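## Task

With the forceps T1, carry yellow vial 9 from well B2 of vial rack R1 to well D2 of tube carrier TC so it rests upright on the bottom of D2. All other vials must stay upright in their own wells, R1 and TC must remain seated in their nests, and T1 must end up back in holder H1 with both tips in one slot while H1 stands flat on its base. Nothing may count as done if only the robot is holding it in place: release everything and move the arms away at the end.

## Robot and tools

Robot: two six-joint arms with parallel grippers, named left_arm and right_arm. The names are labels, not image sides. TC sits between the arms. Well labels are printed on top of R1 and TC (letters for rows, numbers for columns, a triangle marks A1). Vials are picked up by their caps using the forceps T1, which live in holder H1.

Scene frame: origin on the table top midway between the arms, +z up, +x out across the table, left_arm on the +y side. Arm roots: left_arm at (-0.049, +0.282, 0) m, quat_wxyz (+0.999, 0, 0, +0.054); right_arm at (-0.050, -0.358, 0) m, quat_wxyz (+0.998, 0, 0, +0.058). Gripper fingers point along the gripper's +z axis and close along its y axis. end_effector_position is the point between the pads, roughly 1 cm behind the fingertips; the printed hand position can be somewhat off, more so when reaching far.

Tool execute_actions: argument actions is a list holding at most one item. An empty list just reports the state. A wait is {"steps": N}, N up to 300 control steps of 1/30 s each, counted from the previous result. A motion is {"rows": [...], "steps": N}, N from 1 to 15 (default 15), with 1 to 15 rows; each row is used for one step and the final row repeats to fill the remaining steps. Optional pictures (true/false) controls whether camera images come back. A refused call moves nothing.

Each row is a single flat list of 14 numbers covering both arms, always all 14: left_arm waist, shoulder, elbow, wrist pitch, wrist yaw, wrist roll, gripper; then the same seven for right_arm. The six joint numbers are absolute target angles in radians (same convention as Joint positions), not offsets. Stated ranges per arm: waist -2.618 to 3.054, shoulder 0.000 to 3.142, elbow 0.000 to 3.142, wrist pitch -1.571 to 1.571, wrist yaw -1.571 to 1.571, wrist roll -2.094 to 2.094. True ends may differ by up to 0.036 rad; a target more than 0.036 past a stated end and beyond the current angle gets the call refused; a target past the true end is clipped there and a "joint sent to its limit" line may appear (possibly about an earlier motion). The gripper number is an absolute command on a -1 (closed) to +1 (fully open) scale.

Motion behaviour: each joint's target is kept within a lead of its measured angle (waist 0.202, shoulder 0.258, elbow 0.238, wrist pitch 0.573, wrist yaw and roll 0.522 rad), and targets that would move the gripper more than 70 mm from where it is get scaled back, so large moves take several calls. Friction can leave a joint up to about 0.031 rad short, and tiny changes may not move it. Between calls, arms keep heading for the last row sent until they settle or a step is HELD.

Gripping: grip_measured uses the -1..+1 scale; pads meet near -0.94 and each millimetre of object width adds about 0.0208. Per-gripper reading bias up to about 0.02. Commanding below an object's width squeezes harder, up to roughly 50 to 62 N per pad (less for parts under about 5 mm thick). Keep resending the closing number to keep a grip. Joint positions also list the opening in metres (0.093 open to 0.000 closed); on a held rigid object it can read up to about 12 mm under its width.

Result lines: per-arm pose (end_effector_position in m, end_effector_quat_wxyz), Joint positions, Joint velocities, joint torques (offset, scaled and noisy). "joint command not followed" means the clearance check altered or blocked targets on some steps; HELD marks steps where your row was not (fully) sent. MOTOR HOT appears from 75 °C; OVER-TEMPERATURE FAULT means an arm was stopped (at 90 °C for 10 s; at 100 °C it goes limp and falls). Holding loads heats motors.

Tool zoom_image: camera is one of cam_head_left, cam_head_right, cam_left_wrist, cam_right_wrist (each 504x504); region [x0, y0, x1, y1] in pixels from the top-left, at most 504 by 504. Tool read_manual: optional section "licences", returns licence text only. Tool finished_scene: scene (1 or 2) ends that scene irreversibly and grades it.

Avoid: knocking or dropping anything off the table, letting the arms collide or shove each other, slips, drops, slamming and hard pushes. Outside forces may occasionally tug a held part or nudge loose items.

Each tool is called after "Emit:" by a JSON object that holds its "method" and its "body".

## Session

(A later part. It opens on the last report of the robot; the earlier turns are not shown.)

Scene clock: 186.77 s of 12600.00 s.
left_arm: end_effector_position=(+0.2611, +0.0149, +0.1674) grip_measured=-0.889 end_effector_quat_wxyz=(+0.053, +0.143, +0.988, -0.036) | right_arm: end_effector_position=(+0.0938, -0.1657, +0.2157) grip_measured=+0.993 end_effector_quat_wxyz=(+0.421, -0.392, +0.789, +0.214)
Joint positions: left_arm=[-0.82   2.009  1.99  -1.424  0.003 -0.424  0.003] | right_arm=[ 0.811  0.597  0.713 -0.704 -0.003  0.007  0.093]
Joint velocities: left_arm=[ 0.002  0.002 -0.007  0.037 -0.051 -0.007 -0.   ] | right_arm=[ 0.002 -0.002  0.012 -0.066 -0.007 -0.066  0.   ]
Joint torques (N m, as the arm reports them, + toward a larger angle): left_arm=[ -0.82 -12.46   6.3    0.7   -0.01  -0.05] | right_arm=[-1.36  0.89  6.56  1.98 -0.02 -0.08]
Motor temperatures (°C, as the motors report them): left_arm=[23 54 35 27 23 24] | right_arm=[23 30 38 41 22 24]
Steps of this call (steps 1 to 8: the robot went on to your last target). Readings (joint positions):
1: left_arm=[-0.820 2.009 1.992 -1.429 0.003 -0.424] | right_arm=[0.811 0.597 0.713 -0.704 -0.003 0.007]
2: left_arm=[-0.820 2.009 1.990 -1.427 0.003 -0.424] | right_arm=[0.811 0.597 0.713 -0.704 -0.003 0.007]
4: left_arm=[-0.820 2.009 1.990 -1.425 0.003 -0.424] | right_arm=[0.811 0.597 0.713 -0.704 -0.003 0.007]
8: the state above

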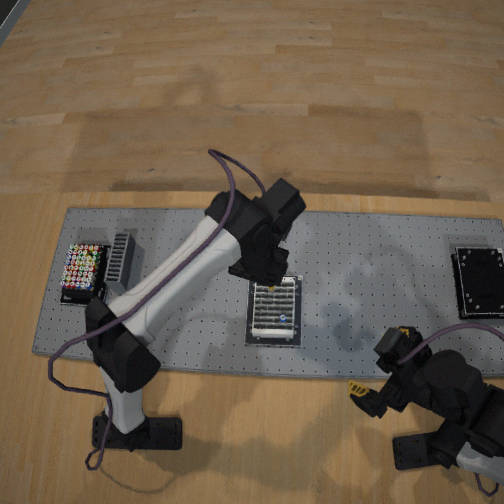

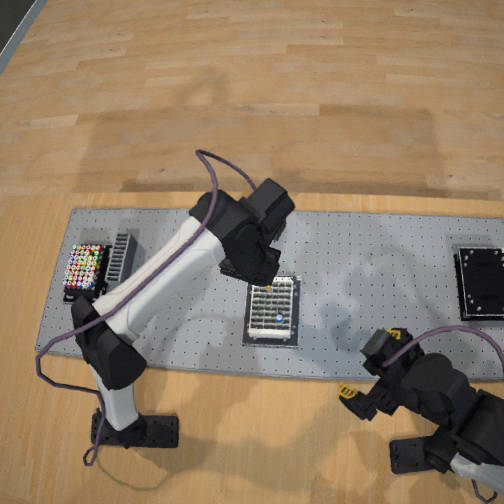

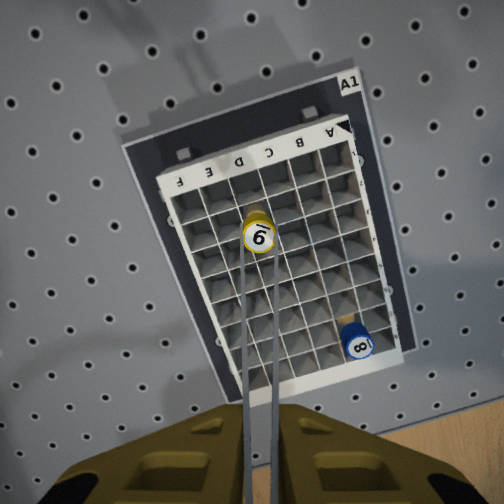

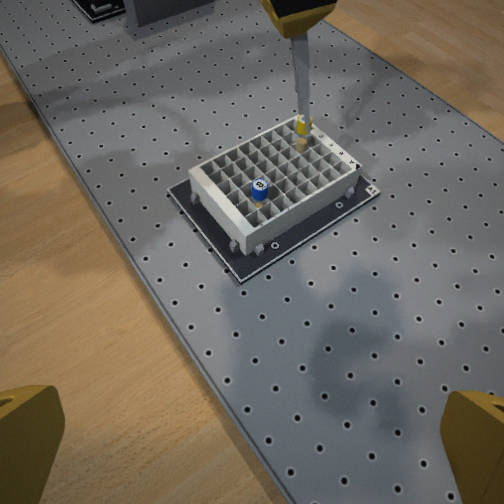

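Emit:
{"method": "execute_actions", "body": {"actions": [{"rows":[[-0.822,2.005,1.972,-1.403,0,-0.43,-0.9,0.8,0.6,0.7,-0.7,0,0,1],[-0.822,2.005,1.968,-1.399,0,-0.43,-0.9,0.8,0.6,0.7,-0.7,0,0,1],[-0.822,2.005,1.964,-1.395,0,-0.43,-0.9,0.8,0.6,0.7,-0.7,0,0,1],[-0.822,2.005,1.96,-1.392,0,-0.43,-0.9,0.8,0.6,0.7,-0.7,0,0,1],[-0.822,2.005,1.956,-1.388,0,-0.43,-0.9,0.8,0.6,0.7,-0.7,0,0,1],[-0.822,2.005,1.952,-1.385,0,-0.43,-0.9,0.8,0.6,0.7,-0.7,0,0,1],[-0.822,2.005,1.948,-1.381,0,-0.43,-0.9,0.8,0.6,0.7,-0.7,0,0,1],[-0.822,2.005,1.944,-1.378,0,-0.43,-0.9,0.8,0.6,0.7,-0.7,0,0,1],[-0.822,2.005,1.94,-1.376,0,-0.43,-0.9,0.8,0.6,0.7,-0.7,0,0,1]],"steps":15}], "pictures": false}}

Emit:
{"method": "execute_actions", "body": {"actions": [{"rows":[[-0.822,2.005,1.94,-1.376,0,-0.43,-0.76,0.8,0.6,0.7,-0.7,0,0,1]],"steps":15}], "pictures": false}}

Emit:
{"method": "execute_actions", "body": {"actions": [{"rows":[[-0.822,2.005,1.99,-1.42,0,-0.43,-0.76,0.8,0.6,0.7,-0.7,0,0,1],[-0.822,2.005,2.0,-1.43,0,-0.43,-0.76,0.8,0.6,0.7,-0.7,0,0,1],[-0.822,2.005,2.01,-1.44,0,-0.43,-0.76,0.8,0.6,0.7,-0.7,0,0,1],[-0.822,2.005,2.02,-1.45,0,-0.43,-0.76,0.8,0.6,0.7,-0.7,0,0,1],[-0.822,2.005,2.03,-1.458,0,-0.43,-0.76,0.8,0.6,0.7,-0.7,0,0,1],[-0.822,2.005,2.04,-1.466,0,-0.43,-0.76,0.8,0.6,0.7,-0.7,0,0,1],[-0.822,2.005,2.05,-1.474,0,-0.43,-0.76,0.8,0.6,0.7,-0.7,0,0,1],[-0.822,2.005,2.06,-1.482,0,-0.43,-0.76,0.8,0.6,0.7,-0.7,0,0,1],[-0.822,2.005,2.06,-1.482,0,-0.43,-0.76,0.8,0.6,0.7,-0.7,0,0,1],[-0.822,2.005,2.06,-1.482,0,-0.43,-0.76,0.8,0.6,0.7,-0.7,0,0,1],[-0.822,2.005,2.06,-1.482,0,-0.43,-0.76,0.8,0.6,0.7,-0.7,0,0,1],[-0.822,2.005,2.06,-1.482,0,-0.43,-0.88,0.8,0.6,0.7,-0.7,0,0,1]],"steps":15}]}}

Emit:
{"method": "zoom_image", "body": {"camera": "cam_right_wrist", "region": [230,60,370,200]}}

Scene clock: 197.73 s of 12600.00 s.
left_arm: end_effector_position=(+0.2614, +0.0146, +0.1584) grip_measured=-0.889 end_effector_quat_wxyz=(+0.051, +0.143, +0.988, -0.034) | right_arm: end_effector_position=(+0.0938, -0.1657, +0.2157) grip_measured=+0.993 end_effector_quat_wxyz=(+0.421, -0.392, +0.789, +0.214)
Joint positions: left_arm=[-0.82   2.009  1.954 -1.394  0.003 -0.424  0.003] | right_arm=[ 0.811  0.597  0.713 -0.704 -0.003  0.007  0.093]
Joint velocities: left_arm=[-0.002 -0.012 -0.002 -0.022 -0.007  0.007 -0.001] | right_arm=[-0.002 -0.002 -0.002 -0.022  0.051 -0.007  0.   ]
Joint torques (N m, as the arm reports them, + toward a larger angle): left_arm=[ -0.79 -12.47   6.3    0.68   0.01  -0.03] | right_arm=[-1.04  0.82  6.32  1.91  0.   -0.07]
Motor temperatures (°C, as the motors report them): left_arm=[23 54 35 27 23 24] | right_arm=[23 30 38 41 22 24]
Steps of this call (steps 1 to 15: the robot went on to your last target; steps 16 to 90: nothing new was sent; then 7.47 s passed at rest; steps 91 to 105: all 15 steps of this action). Readings (joint positions):
91: left_arm=[-0.820 2.009 1.990 -1.423 0.003 -0.424] | right_arm=[0.811 0.597 0.713 -0.704 -0.003 0.007]
92: left_arm=[-0.820 2.009 1.990 -1.422 0.003 -0.424] | right_arm=[0.811 0.597 0.713 -0.704 -0.003 0.007]
94: left_arm=[-0.820 2.009 1.985 -1.417 0.003 -0.424] | right_arm=[0.811 0.597 0.713 -0.704 -0.003 0.007]
98: left_arm=[-0.820 2.009 1.965 -1.406 0.003 -0.424] | right_arm=[0.811 0.597 0.713 -0.704 -0.003 0.007]
105: the state above

Scene clock: 198.23 s of 12600.00 s.
left_arm: end_effector_position=(+0.2617, +0.0143, +0.1585) grip_measured=-0.761 end_effector_quat_wxyz=(+0.051, +0.143, +0.988, -0.034) | right_arm: end_effector_position=(+0.0938, -0.1657, +0.2157) grip_measured=+0.993 end_effector_quat_wxyz=(+0.421, -0.392, +0.789, +0.214)
Joint positions: left_arm=[-0.82   2.009  1.954 -1.392  0.003 -0.424  0.009] | right_arm=[ 0.811  0.597  0.713 -0.704 -0.003  0.007  0.093]
Joint velocities: left_arm=[ 0.002 -0.017 -0.012  0.037  0.007 -0.051 -0.001] | right_arm=[-0.017  0.002 -0.002  0.022 -0.037 -0.007 -0.   ]
Joint torques (N m, as the arm reports them, + toward a larger angle): left_arm=[ -0.84 -12.47   6.3    0.71   0.    -0.06] | right_arm=[-1.15  0.74  6.32  1.91 -0.01 -0.13]
Motor temperatures (°C, as the motors report them): left_arm=[23 54 35 27 23 24] | right_arm=[23 30 38 41 22 24]
Steps of this call (steps 1 to 15: all 15 steps of this action). Readings (joint positions):
1: left_arm=[-0.820 2.009 1.954 -1.393 0.003 -0.424] | right_arm=[0.811 0.597 0.713 -0.704 -0.003 0.007]
2: left_arm=[-0.820 2.009 1.954 -1.393 0.003 -0.424] | right_arm=[0.811 0.597 0.713 -0.704 -0.003 0.007]
4: left_arm=[-0.820 2.009 1.954 -1.393 0.003 -0.424] | right_arm=[0.811 0.597 0.713 -0.704 -0.003 0.007]
8: left_arm=[-0.820 2.009 1.954 -1.392 0.003 -0.424] | right_arm=[0.811 0.597 0.713 -0.704 -0.003 0.007]
15: the state above

Scene clock: 198.73 s of 12600.00 s.
left_arm: end_effector_position=(+0.2610, +0.0149, +0.1802) grip_measured=-0.870 end_effector_quat_wxyz=(+0.058, +0.143, +0.987, -0.039) | right_arm: end_effector_position=(+0.0938, -0.1657, +0.2157) grip_measured=+0.993 end_effector_quat_wxyz=(+0.421, -0.392, +0.789, +0.214)
Joint positions: left_arm=[-0.82   2.009  2.041 -1.462  0.003 -0.424  0.003] | right_arm=[ 0.811  0.597  0.713 -0.704 -0.003  0.007  0.093]
Joint velocities: left_arm=[ 0.007  0.012 -0.027 -0.037 -0.037 -0.007 -0.003] | right_arm=[ 0.007 -0.017 -0.007  0.051  0.007 -0.007 -0.   ]
Joint torques (N m, as the arm reports them, + toward a larger angle): left_arm=[ -0.69 -12.3    9.42   0.47  -0.05  -0.07] | right_arm=[-1.11  0.68  6.42  1.95  0.   -0.1 ]
Motor temperatures (°C, as the motors report them): left_arm=[23 54 35 27 23 24] | right_arm=[23 30 38 41 22 24]
Steps of this call (steps 1 to 15: all 15 steps of this action). Readings (joint positions):
1: left_arm=[-0.820 2.009 1.956 -1.395 0.003 -0.424] | right_arm=[0.811 0.597 0.713 -0.704 -0.003 0.007]
2: left_arm=[-0.820 2.009 1.961 -1.400 0.003 -0.424] | right_arm=[0.811 0.597 0.713 -0.704 -0.003 0.007]
4: left_arm=[-0.820 2.009 1.979 -1.413 0.003 -0.424] | right_arm=[0.811 0.597 0.713 -0.704 -0.003 0.007]
8: left_arm=[-0.820 2.009 2.023 -1.440 0.003 -0.424] | right_arm=[0.811 0.597 0.713 -0.704 -0.003 0.007]
15: the state above

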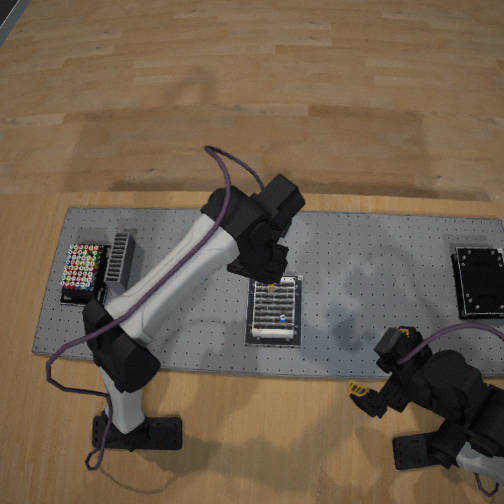

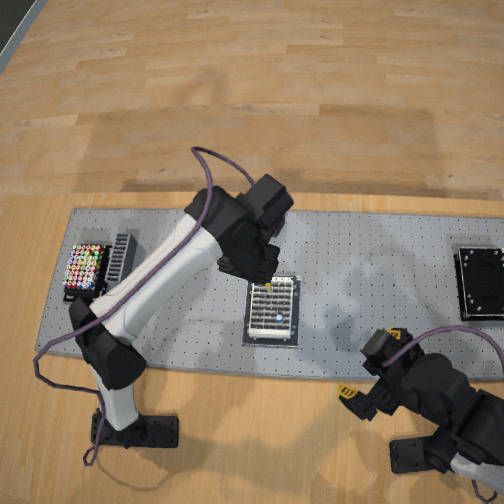

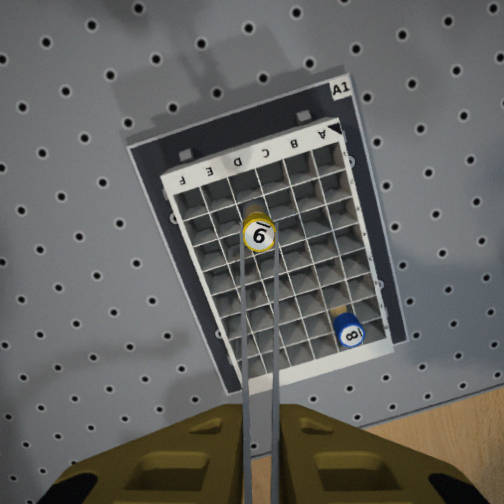

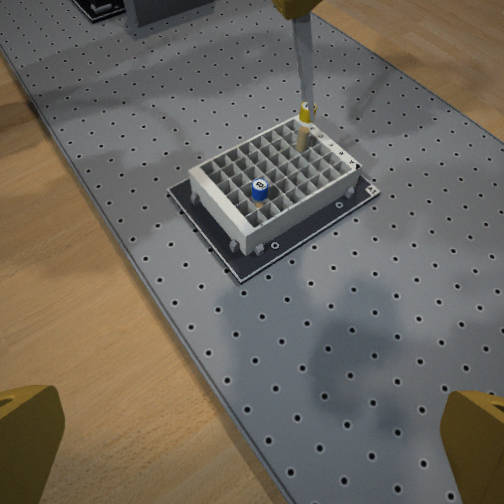

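Region (230, 60, 370, 200) of cam_right_wrist's 504x504 image, scaled by 3.600, with more detail than that image has.

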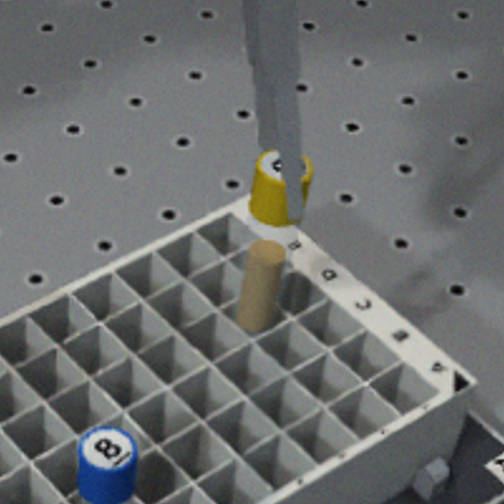

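Emit:
{"method": "execute_actions", "body": {"actions": [{"rows":[[-0.822,2.005,2.022,-1.445,0,-0.43,-0.9,0.8,0.6,0.7,-0.7,0,0,1],[-0.822,2.005,2.016,-1.44,0,-0.43,-0.9,0.8,0.6,0.7,-0.7,0,0,1],[-0.822,2.005,2.01,-1.435,0,-0.43,-0.9,0.8,0.6,0.7,-0.7,0,0,1],[-0.822,2.005,2.004,-1.43,0,-0.43,-0.9,0.8,0.6,0.7,-0.7,0,0,1],[-0.822,2.005,1.998,-1.425,0,-0.43,-0.9,0.8,0.6,0.7,-0.7,0,0,1],[-0.822,2.005,1.992,-1.42,0,-0.43,-0.9,0.8,0.6,0.7,-0.7,0,0,1],[-0.822,2.005,1.986,-1.415,0,-0.43,-0.9,0.8,0.6,0.7,-0.7,0,0,1],[-0.822,2.005,1.98,-1.41,0,-0.43,-0.9,0.8,0.6,0.7,-0.7,0,0,1],[-0.822,2.005,1.974,-1.405,0,-0.43,-0.9,0.8,0.6,0.7,-0.7,0,0,1],[-0.822,2.005,1.968,-1.40,0,-0.43,-0.9,0.8,0.6,0.7,-0.7,0,0,1],[-0.822,2.005,1.962,-1.395,0,-0.43,-0.9,0.8,0.6,0.7,-0.7,0,0,1],[-0.822,2.005,1.956,-1.39,0,-0.43,-0.9,0.8,0.6,0.7,-0.7,0,0,1],[-0.822,2.005,1.95,-1.385,0,-0.43,-0.9,0.8,0.6,0.7,-0.7,0,0,1],[-0.822,2.005,1.944,-1.38,0,-0.43,-0.9,0.8,0.6,0.7,-0.7,0,0,1],[-0.822,2.005,1.94,-1.378,0,-0.43,-0.9,0.8,0.6,0.7,-0.7,0,0,1]]}], "pictures": false}}

Emit:
{"method": "execute_actions", "body": {"actions": [{"steps":8}], "pictures": false}}

Emit:
{"method": "execute_actions", "body": {"actions": [{"rows":[[-0.822,2.005,1.94,-1.378,0,-0.43,-0.74,0.8,0.6,0.7,-0.7,0,0,1]],"steps":15}]}}

Emit:
{"method": "zoom_image", "body": {"camera": "cam_right_wrist", "region": [230,60,370,200]}}

Emit:
{"method": "zoom_image", "body": {"camera": "cam_left_wrist", "region": [190,170,330,310]}}

Scene clock: 208.23 s of 12600.00 s.
left_arm: end_effector_position=(+0.2614, +0.0147, +0.1608) grip_measured=-0.889 end_effector_quat_wxyz=(+0.051, +0.143, +0.988, -0.034) | right_arm: end_effector_position=(+0.0938, -0.1657, +0.2157) grip_measured=+0.993 end_effector_quat_wxyz=(+0.421, -0.392, +0.789, +0.214)
Joint positions: left_arm=[-0.82   2.009  1.964 -1.402  0.003 -0.424  0.003] | right_arm=[ 0.811  0.597  0.713 -0.704 -0.003  0.007  0.093]
Joint velocities: left_arm=[ 0.022 -0.012 -0.168  0.125 -0.022 -0.095 -0.001] | right_arm=[-0.007  0.002 -0.002 -0.022 -0.037 -0.022 -0.002]
Joint torques (N m, as the arm reports them, + toward a larger angle): left_arm=[ -0.68 -12.33   6.2    0.56  -0.07  -0.03] | right_arm=[-1.15  0.67  6.45  1.89  0.   -0.05]
Motor temperatures (°C, as the motors report them): left_arm=[23 55 35 27 23 24] | right_arm=[23 30 38 41 22 24]
Steps of this call (steps 1 to 15: the robot went on to your last target; steps 16 to 90: nothing new was sent; then 6.00 s passed at rest; steps 91 to 105: all 15 steps of this action). Readings (joint positions):
91: left_arm=[-0.820 2.009 2.041 -1.462 0.003 -0.424] | right_arm=[0.811 0.597 0.713 -0.704 -0.003 0.007]
92: left_arm=[-0.820 2.009 2.039 -1.460 0.003 -0.424] | right_arm=[0.811 0.597 0.713 -0.704 -0.003 0.007]
94: left_arm=[-0.820 2.009 2.031 -1.453 0.003 -0.424] | right_arm=[0.811 0.597 0.713 -0.704 -0.003 0.007]
98: left_arm=[-0.820 2.009 2.005 -1.437 0.003 -0.424] | right_arm=[0.811 0.597 0.713 -0.704 -0.003 0.007]
105: the state above

Scene clock: 208.50 s of 12600.00 s.
left_arm: end_effector_position=(+0.2619, +0.0142, +0.1586) grip_measured=-0.889 end_effector_quat_wxyz=(+0.052, +0.143, +0.988, -0.035) | right_arm: end_effector_position=(+0.0938, -0.1657, +0.2157) grip_measured=+0.993 end_effector_quat_wxyz=(+0.421, -0.392, +0.789, +0.214)
Joint positions: left_arm=[-0.82   2.009  1.955 -1.392  0.003 -0.424  0.003] | right_arm=[ 0.811  0.597  0.713 -0.704 -0.003  0.007  0.093]
Joint velocities: left_arm=[ 0.002 -0.002  0.012  0.037 -0.007  0.022  0.   ] | right_arm=[ 0.007 -0.022 -0.012  0.007 -0.007 -0.051 -0.   ]
Joint torques (N m, as the arm reports them, + toward a larger angle): left_arm=[ -0.73 -12.57   6.18   0.69  -0.01  -0.05] | right_arm=[-1.    0.67  6.33  1.88  0.01 -0.09]
Motor temperatures (°C, as the motors report them): left_arm=[23 55 35 27 23 24] | right_arm=[23 30 38 41 22 24]
Steps of this call (steps 1 to 8: the robot went on to your last target). Readings (joint positions):
1: left_arm=[-0.820 2.009 1.959 -1.398 0.003 -0.424] | right_arm=[0.811 0.597 0.713 -0.704 -0.003 0.007]
2: left_arm=[-0.820 2.009 1.957 -1.395 0.003 -0.424] | right_arm=[0.811 0.597 0.713 -0.704 -0.003 0.007]
4: left_arm=[-0.820 2.009 1.955 -1.392 0.003 -0.424] | right_arm=[0.811 0.597 0.713 -0.704 -0.003 0.007]
8: the state above

Scene clock: 209.00 s of 12600.00 s.
left_arm: end_effector_position=(+0.2619, +0.0142, +0.1586) grip_measured=-0.741 end_effector_quat_wxyz=(+0.052, +0.143, +0.988, -0.035) | right_arm: end_effector_position=(+0.0938, -0.1657, +0.2157) grip_measured=+0.993 end_effector_quat_wxyz=(+0.421, -0.392, +0.789, +0.214)
Joint positions: left_arm=[-0.82   2.009  1.955 -1.392  0.003 -0.424  0.01 ] | right_arm=[ 0.811  0.597  0.713 -0.704 -0.003  0.007  0.093]
Joint velocities: left_arm=[-0.002 -0.007 -0.017 -0.037  0.007 -0.022 -0.001] | right_arm=[ 0.012  0.002 -0.007 -0.037  0.051  0.007 -0.001]
Joint torques (N m, as the arm reports them, + toward a larger angle): left_arm=[ -0.64 -12.52   6.22   0.73  -0.04  -0.03] | right_arm=[-1.04  0.64  6.6   1.9   0.01 -0.15]
Motor temperatures (°C, as the motors report them): left_arm=[23 55 35 27 23 24] | right_arm=[23 30 38 41 22 24]
Steps of this call (steps 1 to 15: all 15 steps of this action). Readings (joint positions):
1: left_arm=[-0.820 2.009 1.955 -1.392 0.003 -0.424] | right_arm=[0.811 0.597 0.713 -0.704 -0.003 0.007]
2: left_arm=[-0.820 2.009 1.955 -1.392 0.003 -0.424] | right_arm=[0.811 0.597 0.713 -0.704 -0.003 0.007]
4: left_arm=[-0.820 2.009 1.955 -1.392 0.003 -0.424] | right_arm=[0.811 0.597 0.713 -0.704 -0.003 0.007]
8: left_arm=[-0.820 2.009 1.955 -1.392 0.003 -0.424] | right_arm=[0.811 0.597 0.713 -0.704 -0.003 0.007]
15: the state above

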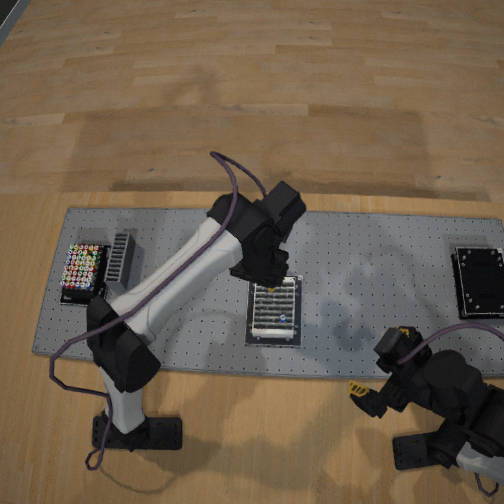

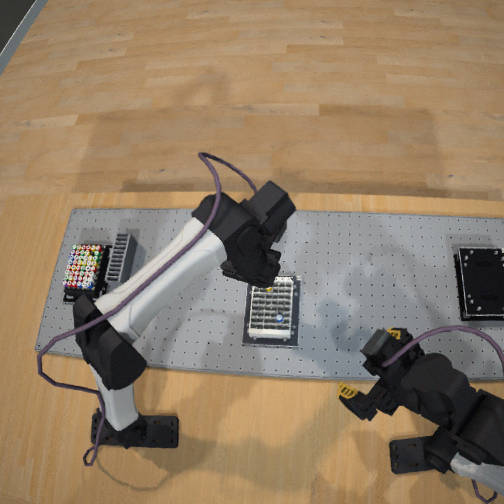

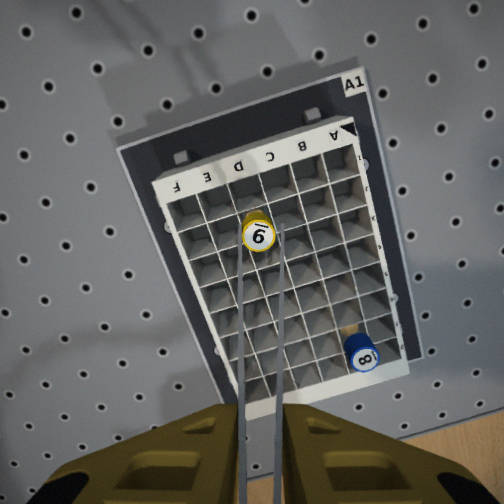

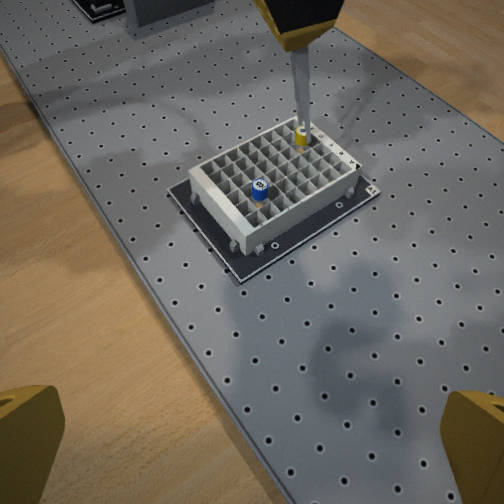

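Region (230, 60, 370, 200) of cam_right_wrist's 504x504 image, scaled by 3.600, with more detail than that image has.

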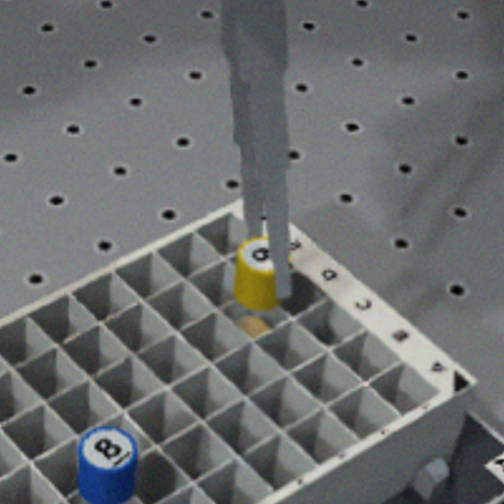

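Region (190, 170, 330, 310) of cam_left_wrist's 504x504 image, scaled by 3.600, with more detail than that image has.

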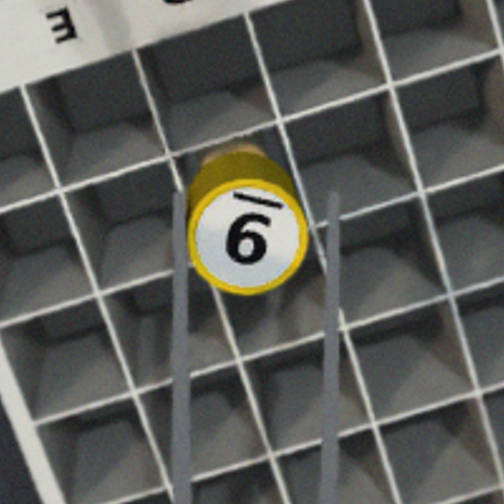

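Nudge left a bit and lift.

Emit:
{"method": "execute_actions", "body": {"actions": [{"rows":[[-0.796,2.005,1.94,-1.378,0,-0.43,-0.74,0.8,0.6,0.7,-0.7,0,0,1],[-0.805,2.005,1.94,-1.378,0,-0.43,-0.74,0.8,0.6,0.7,-0.7,0,0,1],[-0.817,2.005,1.99,-1.42,0,-0.43,-0.74,0.8,0.6,0.7,-0.7,0,0,1],[-0.817,2.005,2.0,-1.43,0,-0.43,-0.74,0.8,0.6,0.7,-0.7,0,0,1],[-0.817,2.005,2.01,-1.44,0,-0.43,-0.74,0.8,0.6,0.7,-0.7,0,0,1],[-0.817,2.005,2.02,-1.45,0,-0.43,-0.74,0.8,0.6,0.7,-0.7,0,0,1],[-0.817,2.005,2.03,-1.46,0,-0.43,-0.74,0.8,0.6,0.7,-0.7,0,0,1],[-0.817,2.005,2.04,-1.47,0,-0.43,-0.74,0.8,0.6,0.7,-0.7,0,0,1],[-0.817,2.005,2.05,-1.478,0,-0.43,-0.74,0.8,0.6,0.7,-0.7,0,0,1],[-0.817,2.005,2.06,-1.485,0,-0.43,-0.74,0.8,0.6,0.7,-0.7,0,0,1],[-0.817,2.005,2.06,-1.485,0,-0.43,-0.74,0.8,0.6,0.7,-0.7,0,0,1],[-0.817,2.005,2.06,-1.485,0,-0.43,-0.74,0.8,0.6,0.7,-0.7,0,0,1],[-0.817,2.005,2.06,-1.485,0,-0.43,-0.88,0.8,0.6,0.7,-0.7,0,0,1]],"steps":15}]}}

Emit:
{"method": "zoom_image", "body": {"camera": "cam_right_wrist", "region": [230,60,370,200]}}

Scene clock: 216.13 s of 12600.00 s.
left_arm: end_effector_position=(+0.2622, +0.0157, +0.1803) grip_measured=-0.873 end_effector_quat_wxyz=(+0.059, +0.141, +0.987, -0.039) | right_arm: end_effector_position=(+0.0938, -0.1657, +0.2157) grip_measured=+0.993 end_effector_quat_wxyz=(+0.421, -0.392, +0.789, +0.214)
Joint positions: left_arm=[-0.817  2.009  2.041 -1.46   0.002 -0.424  0.003] | right_arm=[ 0.811  0.597  0.713 -0.704 -0.003  0.007  0.093]
Joint velocities: left_arm=[ 0.007 -0.002 -0.012 -0.125 -0.007 -0.007 -0.005] | right_arm=[-0.002  0.002 -0.002 -0.007  0.022  0.022  0.001]
Joint torques (N m, as the arm reports them, + toward a larger angle): left_arm=[ -0.47 -12.3    9.25   0.49  -0.02  -0.06] | right_arm=[-1.13  0.62  6.37  1.91  0.   -0.1 ]
Motor temperatures (°C, as the motors report them): left_arm=[23 55 35 27 23 24] | right_arm=[23 30 38 41 22 24]
Steps of this call (steps 1 to 15: the robot went on to your last target; steps 16 to 90: nothing new was sent; then 3.63 s passed at rest; steps 91 to 105: all 15 steps of this action). Readings (joint positions):
91: left_arm=[-0.818 2.009 1.955 -1.392 0.003 -0.424] | right_arm=[0.811 0.597 0.713 -0.704 -0.003 0.007]
92: left_arm=[-0.817 2.009 1.955 -1.392 0.003 -0.424] | right_arm=[0.811 0.597 0.713 -0.704 -0.003 0.007]
94: left_arm=[-0.817 2.009 1.962 -1.399 0.002 -0.424] | right_arm=[0.811 0.597 0.713 -0.704 -0.003 0.007]
98: left_arm=[-0.817 2.009 2.002 -1.426 0.002 -0.424] | right_arm=[0.811 0.597 0.713 -0.704 -0.003 0.007]
105: the state above

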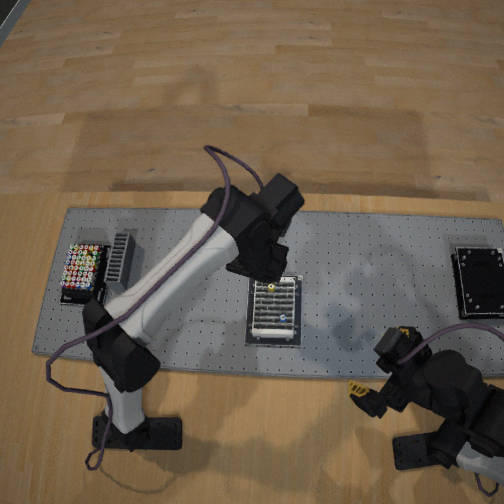

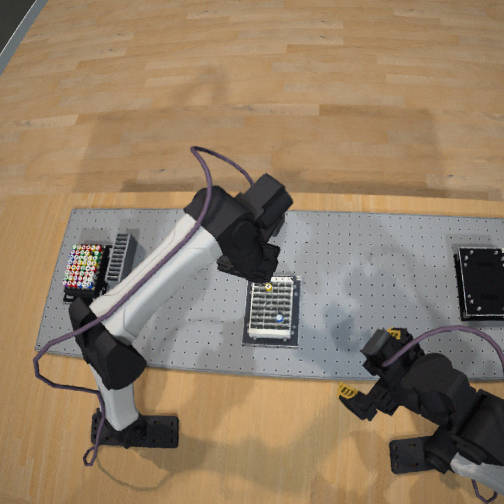

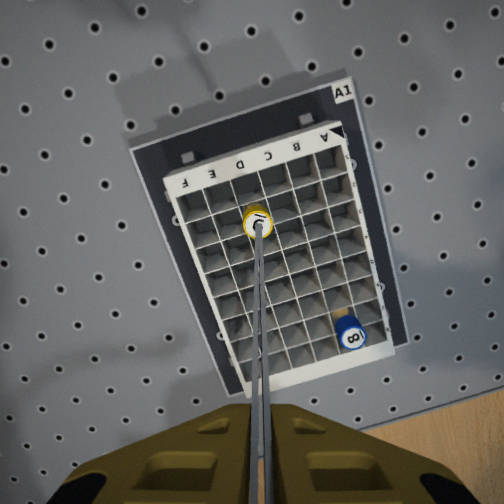

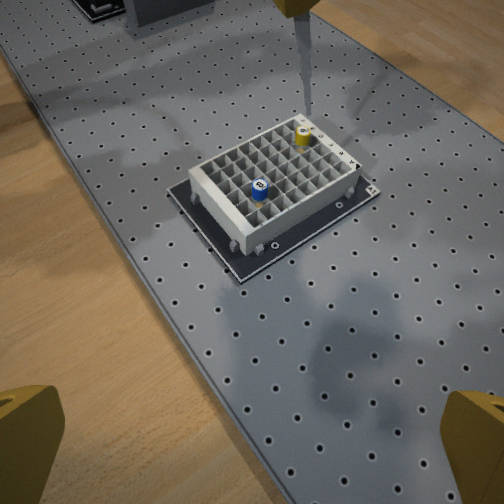

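Region (230, 60, 370, 200) of cam_right_wrist's 504x504 image, scaled by 3.600, with more detail than that image has.

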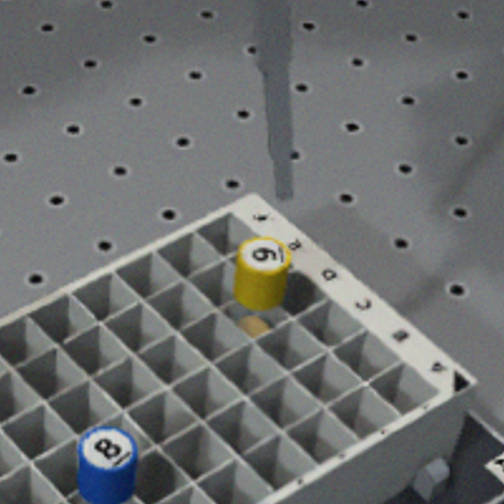

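Emit:
{"method": "execute_actions", "body": {"actions": [{"rows":[[-0.78,2.005,2.06,-1.485,0,-0.4,-0.88,0.8,0.6,0.7,-0.7,0,0,1],[-0.73,2.005,2.06,-1.485,0,-0.36,-0.88,0.8,0.6,0.7,-0.7,0,0,1],[-0.67,2.005,2.06,-1.485,0,-0.32,-0.88,0.8,0.6,0.7,-0.7,0,0,1],[-0.61,2.005,2.06,-1.485,0,-0.28,-0.88,0.8,0.6,0.7,-0.7,0,0,1],[-0.55,2.005,2.06,-1.485,0,-0.24,-0.88,0.8,0.6,0.7,-0.7,0,0,1],[-0.49,2.005,2.06,-1.485,0,-0.2,-0.88,0.8,0.6,0.7,-0.7,0,0,1],[-0.43,2.005,2.06,-1.485,0,-0.16,-0.88,0.8,0.6,0.7,-0.7,0,0,1],[-0.37,2.005,2.06,-1.485,0,-0.12,-0.88,0.8,0.6,0.7,-0.7,0,0,1],[-0.31,2.005,2.06,-1.485,0,-0.08,-0.88,0.8,0.6,0.7,-0.7,0,0,1],[-0.25,2.005,2.06,-1.485,0,-0.04,-0.88,0.8,0.6,0.7,-0.7,0,0,1],[-0.19,2.005,2.06,-1.485,0,0,-0.88,0.8,0.6,0.7,-0.7,0,0,1],[-0.13,2.005,2.06,-1.485,0,0.04,-0.88,0.8,0.6,0.7,-0.7,0,0,1],[-0.07,2.005,2.06,-1.485,0,0.08,-0.88,0.8,0.6,0.7,-0.7,0,0,1],[-0.02,2.005,2.06,-1.485,0,0.12,-0.88,0.8,0.6,0.7,-0.7,0,0,1],[0.02,2.005,2.06,-1.485,0,0.16,-0.88,0.8,0.6,0.7,-0.7,0,0,1]]}], "pictures": false}}

Emit:
{"method": "execute_actions", "body": {"actions": [{"rows":[[0.05,2.02,2.065,-1.49,0,0.2,-0.88,0.85,0.8,0.72,-0.45,0,0,1],[0.075,2.03,2.07,-1.5,0,0.21,-0.88,0.9,1.0,0.74,-0.2,0,0,1],[0.09,2.045,2.075,-1.505,0,0.21,-0.88,0.94,1.2,0.76,0.05,0,0,1],[0.096,2.06,2.08,-1.51,0,0.21,-0.88,0.96,1.35,0.78,0.25,0,0,1],[0.096,2.072,2.085,-1.52,0,0.21,-0.88,0.96,1.45,0.786,0.364,0,0,1]],"steps":15}], "pictures": false}}

Emit:
{"method": "execute_actions", "body": {"actions": [{"steps":20}]}}

Emit:
{"method": "zoom_image", "body": {"camera": "cam_left_wrist", "region": [160,130,360,330]}}

Emit:
{"method": "zoom_image", "body": {"camera": "cam_right_wrist", "region": [190,40,340,190]}}

Scene clock: 225.87 s of 12600.00 s.
left_arm: end_effector_position=(+0.3576, +0.2977, +0.1799) grip_measured=-0.876 end_effector_quat_wxyz=(+0.065, -0.030, +0.997, -0.002) | right_arm: end_effector_position=(+0.0938, -0.1657, +0.2157) grip_measured=+0.993 end_effector_quat_wxyz=(+0.421, -0.392, +0.789, +0.214)
Joint positions: left_arm=[-0.068  2.009  2.041 -1.472  0.006 -0.02   0.003] | right_arm=[ 0.811  0.597  0.713 -0.704 -0.003  0.007  0.093]
Joint velocities: left_arm=[ 1.736  0.012 -0.012 -0.066 -0.125  1.165  0.   ] | right_arm=[-0.007 -0.007 -0.012 -0.007 -0.022 -0.007  0.   ]
Joint torques (N m, as the arm reports them, + toward a larger angle): left_arm=[ -1.78 -12.56   9.21   0.45   0.09   0.08] | right_arm=[-1.13  0.88  6.3   1.9  -0.02 -0.15]
Motor temperatures (°C, as the motors report them): left_arm=[23 55 36 27 23 24] | right_arm=[23 29 38 41 22 24]
Steps of this call (steps 1 to 30: the robot went on to your last target; steps 31 to 90: nothing new was sent; then 6.23 s passed at rest; steps 91 to 105: all 15 steps of this action). Readings (joint positions):
91: left_arm=[-0.814 2.009 2.041 -1.472 0.003 -0.421] | right_arm=[0.811 0.597 0.713 -0.704 -0.003 0.007]
92: left_arm=[-0.804 2.009 2.041 -1.472 0.005 -0.411] | right_arm=[0.811 0.597 0.713 -0.704 -0.003 0.007]
94: left_arm=[-0.746 2.009 2.041 -1.472 0.014 -0.374] | right_arm=[0.811 0.597 0.713 -0.704 -0.003 0.007]
98: left_arm=[-0.518 2.009 2.041 -1.472 0.014 -0.273] | right_arm=[0.811 0.597 0.713 -0.704 -0.003 0.007]
105: the state above

Scene clock: 226.37 s of 12600.00 s.
left_arm: end_effector_position=(+0.3489, +0.3689, +0.1606) grip_measured=-0.876 end_effector_quat_wxyz=(+0.028, -0.009, +1.000, +0.009) | right_arm: end_effector_position=(+0.1618, +0.0239, +0.1533) grip_measured=+0.993 end_effector_quat_wxyz=(+0.447, -0.431, +0.737, +0.265)
Joint positions: left_arm=[ 0.103  2.074  2.065 -1.504 -0.007  0.194  0.003] | right_arm=[0.949 1.475 0.777 0.221 0.002 0.007 0.093]
Joint velocities: left_arm=[-0.012 -0.007  0.002 -0.081 -0.051  0.051 -0.001] | right_arm=[-0.007  0.237 -0.017  0.33  -0.037 -0.037 -0.   ]
Joint torques (N m, as the arm reports them, + toward a larger angle): left_arm=[ -1.17 -12.71   9.09   0.29   0.12   0.11] | right_arm=[ 0.83 -9.14  8.47  2.94 -0.08 -0.08]
Motor temperatures (°C, as the motors report them): left_arm=[23 55 36 27 23 24] | right_arm=[23 29 38 41 22 24]
Steps of this call (steps 1 to 15: all 15 steps of this action). Readings (joint positions):
1: left_arm=[-0.011 2.010 2.041 -1.472 0.002 0.021] | right_arm=[0.816 0.619 0.713 -0.682 -0.001 0.007]
2: left_arm=[0.037 2.013 2.044 -1.474 -0.002 0.056] | right_arm=[0.831 0.669 0.714 -0.617 0.001 0.007]
4: left_arm=[0.099 2.026 2.054 -1.480 -0.009 0.108] | right_arm=[0.877 0.796 0.719 -0.470 0.002 0.007]
8: left_arm=[0.113 2.061 2.065 -1.493 -0.011 0.163] | right_arm=[0.935 1.061 0.745 -0.149 0.002 0.007]
15: the state above

Scene clock: 227.03 s of 12600.00 s.
left_arm: end_effector_position=(+0.3483, +0.3687, +0.1606) grip_measured=-0.876 end_effector_quat_wxyz=(+0.026, -0.005, +1.000, +0.009) | right_arm: end_effector_position=(+0.1673, +0.0339, +0.1793) grip_measured=+0.993 end_effector_quat_wxyz=(+0.489, -0.415, +0.710, +0.290)
Joint positions: left_arm=[ 0.103  2.074  2.065 -1.506 -0.007  0.202  0.003] | right_arm=[0.949 1.475 0.777 0.337 0.002 0.007 0.093]
Joint velocities: left_arm=[ 0.017 -0.012  0.002 -0.022  0.081 -0.007 -0.001] | right_arm=[-0.007 -0.007  0.017  0.022 -0.051 -0.007  0.001]
Joint torques (N m, as the arm reports them, + toward a larger angle): left_arm=[ -0.96 -12.66   9.26   0.36   0.13   0.09] | right_arm=[ 0.89 -7.9   8.35  2.3  -0.06 -0.13]
Motor temperatures (°C, as the motors report them): left_arm=[23 55 36 27 23 24] | right_arm=[23 30 38 41 22 24]
Steps of this call (steps 1 to 20: the robot went on to your last target). Readings (joint positions):
1: left_arm=[0.103 2.074 2.065 -1.504 -0.007 0.195] | right_arm=[0.949 1.478 0.777 0.233 0.002 0.007]
2: left_arm=[0.103 2.074 2.065 -1.505 -0.007 0.197] | right_arm=[0.949 1.477 0.777 0.251 0.002 0.007]
4: left_arm=[0.103 2.074 2.065 -1.506 -0.007 0.199] | right_arm=[0.949 1.475 0.777 0.288 0.002 0.007]
8: left_arm=[0.103 2.074 2.065 -1.506 -0.007 0.201] | right_arm=[0.949 1.475 0.777 0.321 0.002 0.007]
20: the state above

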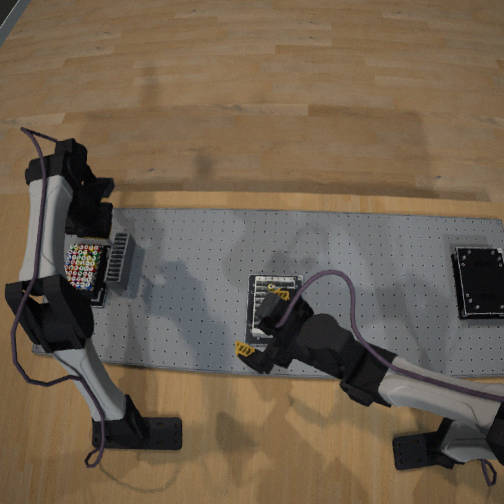

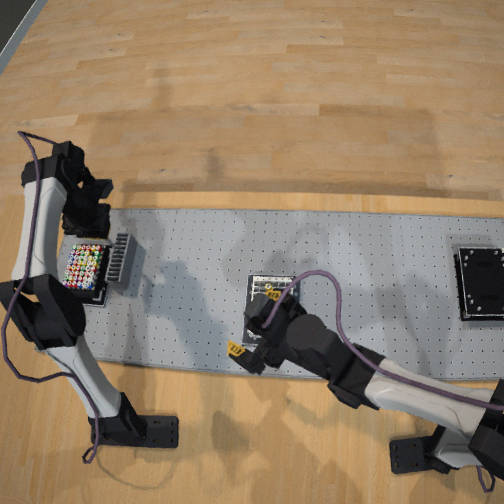

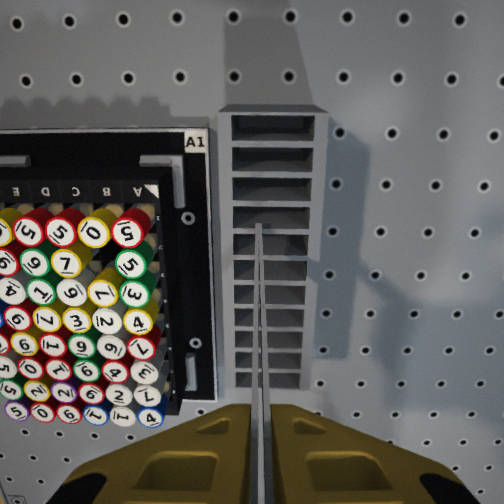

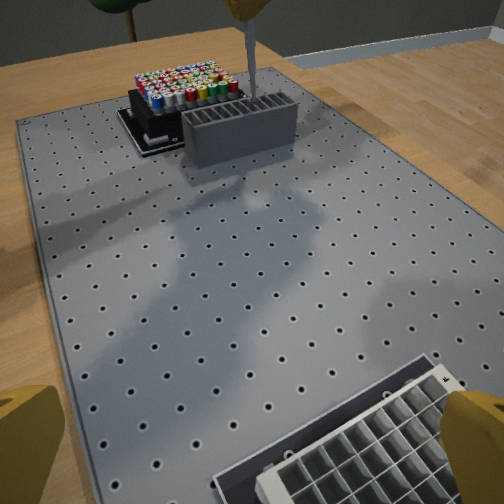

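Region (160, 130, 360, 330) of cam_left_wrist's 504x504 image, scaled by 2.520, with more detail than that image has.

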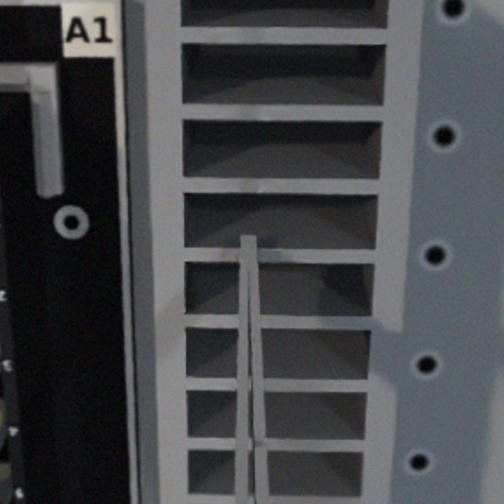

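Region (190, 40, 340, 190) of cam_right_wrist's 504x504 image, scaled by 3.360, with more detail than that image has.

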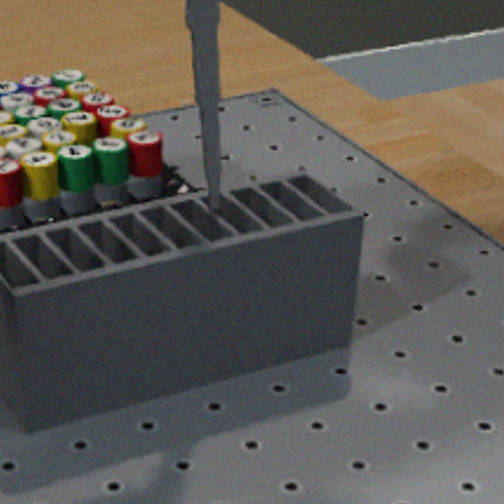

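Emit:
{"method": "execute_actions", "body": {"actions": [{"rows":[[0.078,2.072,2.085,-1.48,0,0.21,-0.88,0.96,1.45,0.786,0.364,0,0,1],[0.078,2.072,2.085,-1.48,0,0.21,-0.88,0.96,1.45,0.786,0.364,0,0,1],[0.086,2.072,2.085,-1.48,0,0.21,-0.88,0.96,1.45,0.786,0.364,0,0,1]],"steps":15}]}}

Emit:
{"method": "zoom_image", "body": {"camera": "cam_left_wrist", "region": [160,130,360,330]}}

Emit:
{"method": "zoom_image", "body": {"camera": "cam_right_wrist", "region": [190,40,340,190]}}

Scene clock: 232.17 s of 12600.00 s.
left_arm: end_effector_position=(+0.3517, +0.3651, +0.1607) grip_measured=-0.876 end_effector_quat_wxyz=(+0.032, +0.000, +0.999, +0.009) | right_arm: end_effector_position=(+0.1673, +0.0339, +0.1794) grip_measured=+0.993 end_effector_quat_wxyz=(+0.490, -0.415, +0.710, +0.290)
Joint positions: left_arm=[ 0.093  2.074  2.065 -1.496 -0.006  0.202  0.003] | right_arm=[0.949 1.475 0.777 0.338 0.002 0.007 0.093]
Joint velocities: left_arm=[-0.012 -0.007 -0.012  0.007 -0.022  0.022 -0.001] | right_arm=[-0.017  0.002 -0.002  0.051  0.037  0.051 -0.   ]
Joint torques (N m, as the arm reports them, + toward a larger angle): left_arm=[ -1.15 -12.69   9.16   0.54   0.13   0.09] | right_arm=[ 0.98 -8.04  8.28  2.31  0.   -0.08]
Motor temperatures (°C, as the motors report them): left_arm=[23 55 36 26 23 24] | right_arm=[23 30 38 42 22 24]
Steps of this call (steps 1 to 15: the robot went on to your last target; steps 16 to 90: nothing new was sent; then 1.63 s passed at rest; steps 91 to 105: all 15 steps of this action). Readings (joint positions):
91: left_arm=[0.102 2.074 2.065 -1.506 -0.007 0.202] | right_arm=[0.949 1.475 0.777 0.338 0.002 0.007]
92: left_arm=[0.099 2.074 2.065 -1.504 -0.007 0.202] | right_arm=[0.949 1.475 0.777 0.338 0.002 0.007]
94: left_arm=[0.094 2.074 2.065 -1.500 -0.006 0.202] | right_arm=[0.949 1.475 0.777 0.338 0.002 0.007]
98: left_arm=[0.093 2.074 2.065 -1.497 -0.006 0.202] | right_arm=[0.949 1.475 0.777 0.338 0.002 0.007]
105: the state above

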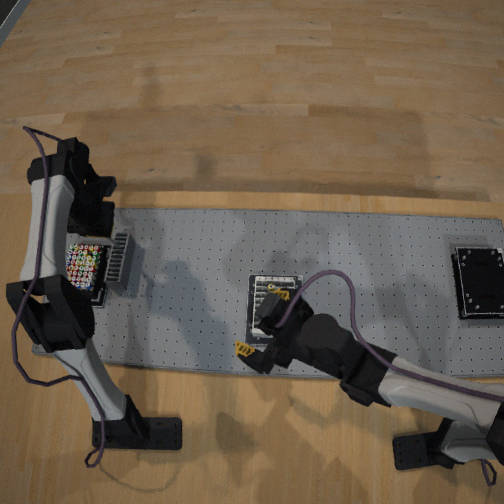

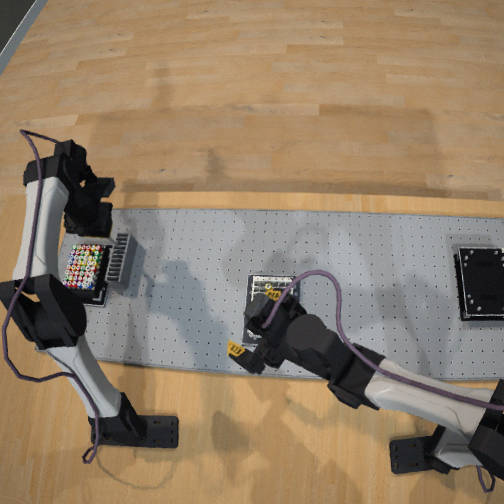

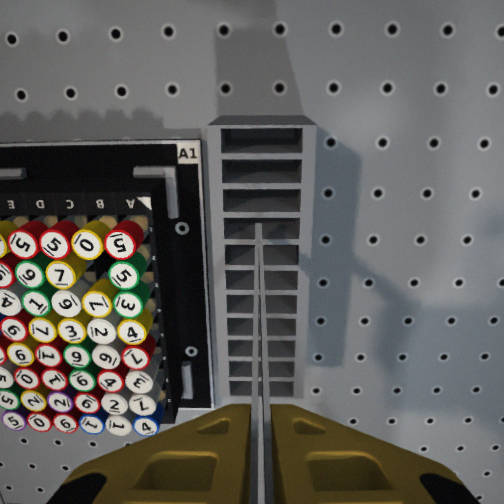

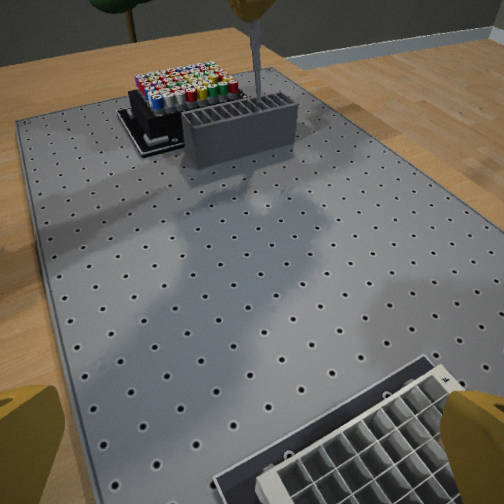

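Region (160, 130, 360, 330) of cam_left_wrist's 504x504 image, scaled by 2.520, with more detail than that image has.

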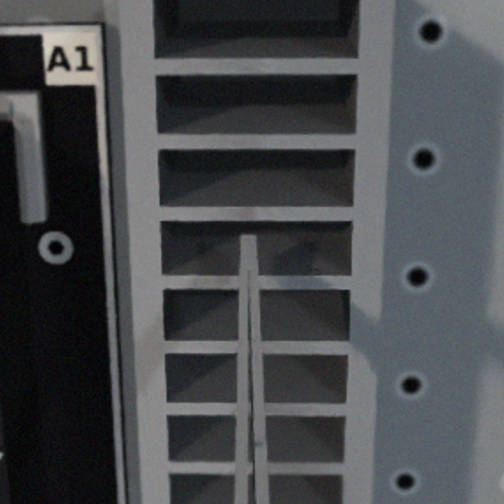

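Region (190, 40, 340, 190) of cam_right_wrist's 504x504 image, scaled by 3.360, with more detail than that image has.

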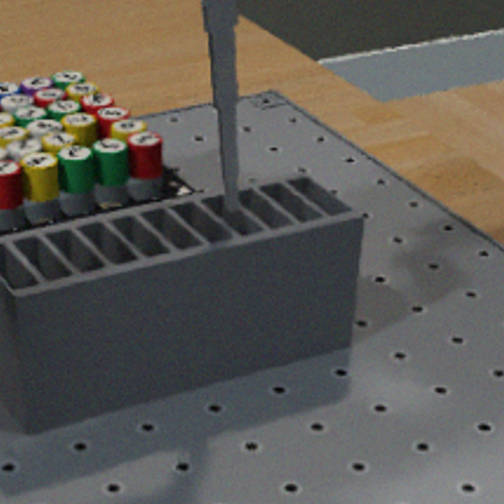

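Emit:
{"method": "execute_actions", "body": {"actions": [{"rows":[[0.088,2.085,2.045,-1.478,0,0.21,-0.88,0.96,1.45,0.786,0.364,0,0,1],[0.088,2.088,2.04,-1.473,0,0.21,-0.88,0.96,1.45,0.786,0.364,0,0,1],[0.088,2.09,2.035,-1.468,0,0.21,-0.88,0.96,1.45,0.786,0.364,0,0,1],[0.088,2.092,2.03,-1.463,0,0.21,-0.88,0.96,1.45,0.786,0.364,0,0,1],[0.088,2.094,2.025,-1.458,0,0.21,-0.88,0.96,1.45,0.786,0.364,0,0,1],[0.088,2.095,2.019,-1.452,0,0.21,-0.88,0.96,1.45,0.786,0.364,0,0,1]],"steps":15}]}}

Emit:
{"method": "zoom_image", "body": {"camera": "cam_left_wrist", "region": [160,130,360,330]}}

Emit:
{"method": "zoom_image", "body": {"camera": "cam_right_wrist", "region": [190,40,340,190]}}

Scene clock: 237.33 s of 12600.00 s.
left_arm: end_effector_position=(+0.3527, +0.3653, +0.1453) grip_measured=-0.876 end_effector_quat_wxyz=(+0.020, +0.000, +1.000, +0.007) | right_arm: end_effector_position=(+0.1673, +0.0339, +0.1794) grip_measured=+0.993 end_effector_quat_wxyz=(+0.490, -0.415, +0.710, +0.290)
Joint positions: left_arm=[ 0.093  2.092  2.031 -1.468 -0.006  0.202  0.003] | right_arm=[0.949 1.475 0.777 0.338 0.002 0.007 0.093]
Joint velocities: left_arm=[-0.017 -0.002 -0.012  0.022  0.007 -0.007 -0.001] | right_arm=[-0.017 -0.012  0.012  0.037 -0.066 -0.037 -0.001]
Joint torques (N m, as the arm reports them, + toward a larger angle): left_arm=[ -0.81 -12.5    6.22   0.5    0.14   0.09] | right_arm=[ 0.98 -7.74  8.29  2.29 -0.06 -0.12]
Motor temperatures (°C, as the motors report them): left_arm=[23 55 36 27 23 24] | right_arm=[23 31 39 42 22 24]
Steps of this call (steps 1 to 15: the robot went on to your last target; steps 16 to 90: nothing new was sent; then 1.67 s passed at rest; steps 91 to 105: all 15 steps of this action). Readings (joint positions):
91: left_arm=[0.093 2.074 2.065 -1.495 -0.006 0.202] | right_arm=[0.949 1.475 0.777 0.338 0.002 0.007]
92: left_arm=[0.093 2.074 2.063 -1.493 -0.006 0.202] | right_arm=[0.949 1.475 0.777 0.338 0.002 0.007]
94: left_arm=[0.093 2.074 2.055 -1.488 -0.006 0.202] | right_arm=[0.949 1.475 0.777 0.338 0.002 0.007]
98: left_arm=[0.093 2.083 2.037 -1.477 -0.006 0.202] | right_arm=[0.949 1.475 0.777 0.338 0.002 0.007]
105: the state above

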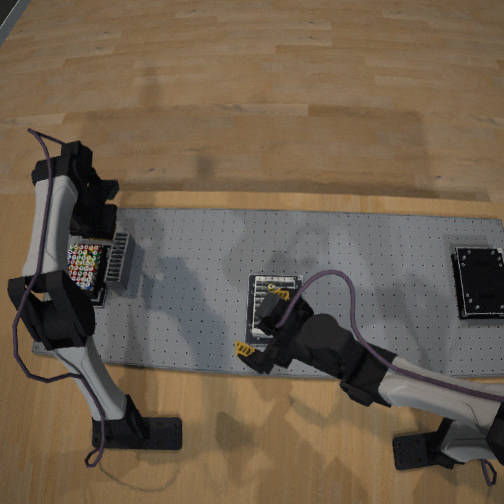

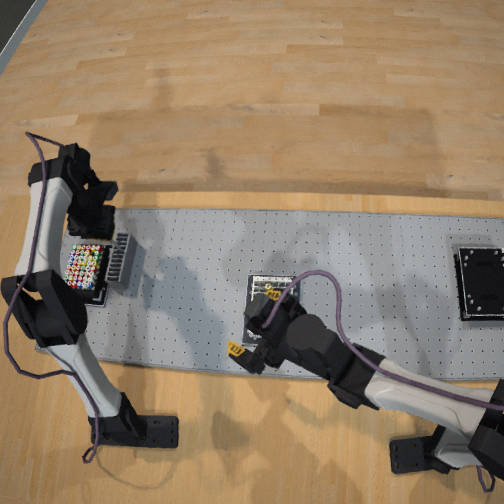

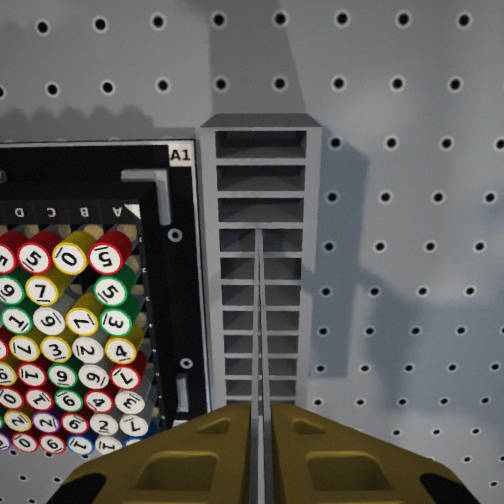

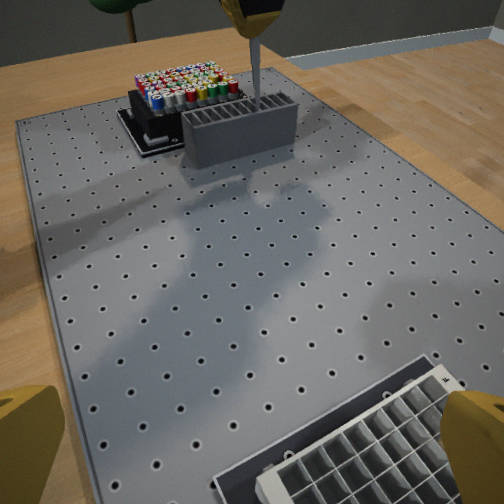

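Region (160, 130, 360, 330) of cam_left_wrist's 504x504 image, scaled by 2.520, with more detail than that image has.

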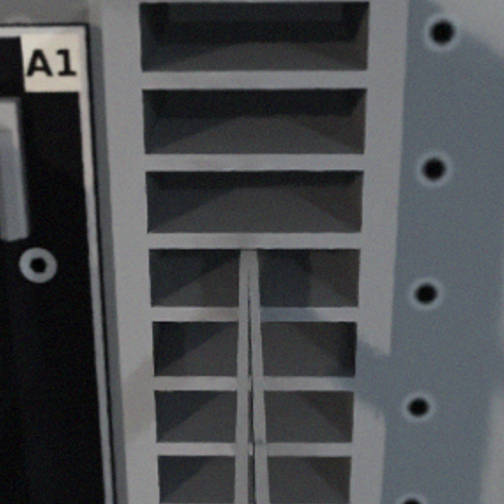

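Region (190, 40, 340, 190) of cam_right_wrist's 504x504 image, scaled by 3.360, with more detail than that image has.

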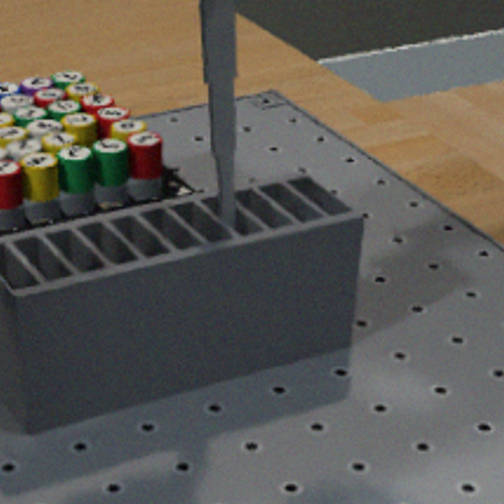

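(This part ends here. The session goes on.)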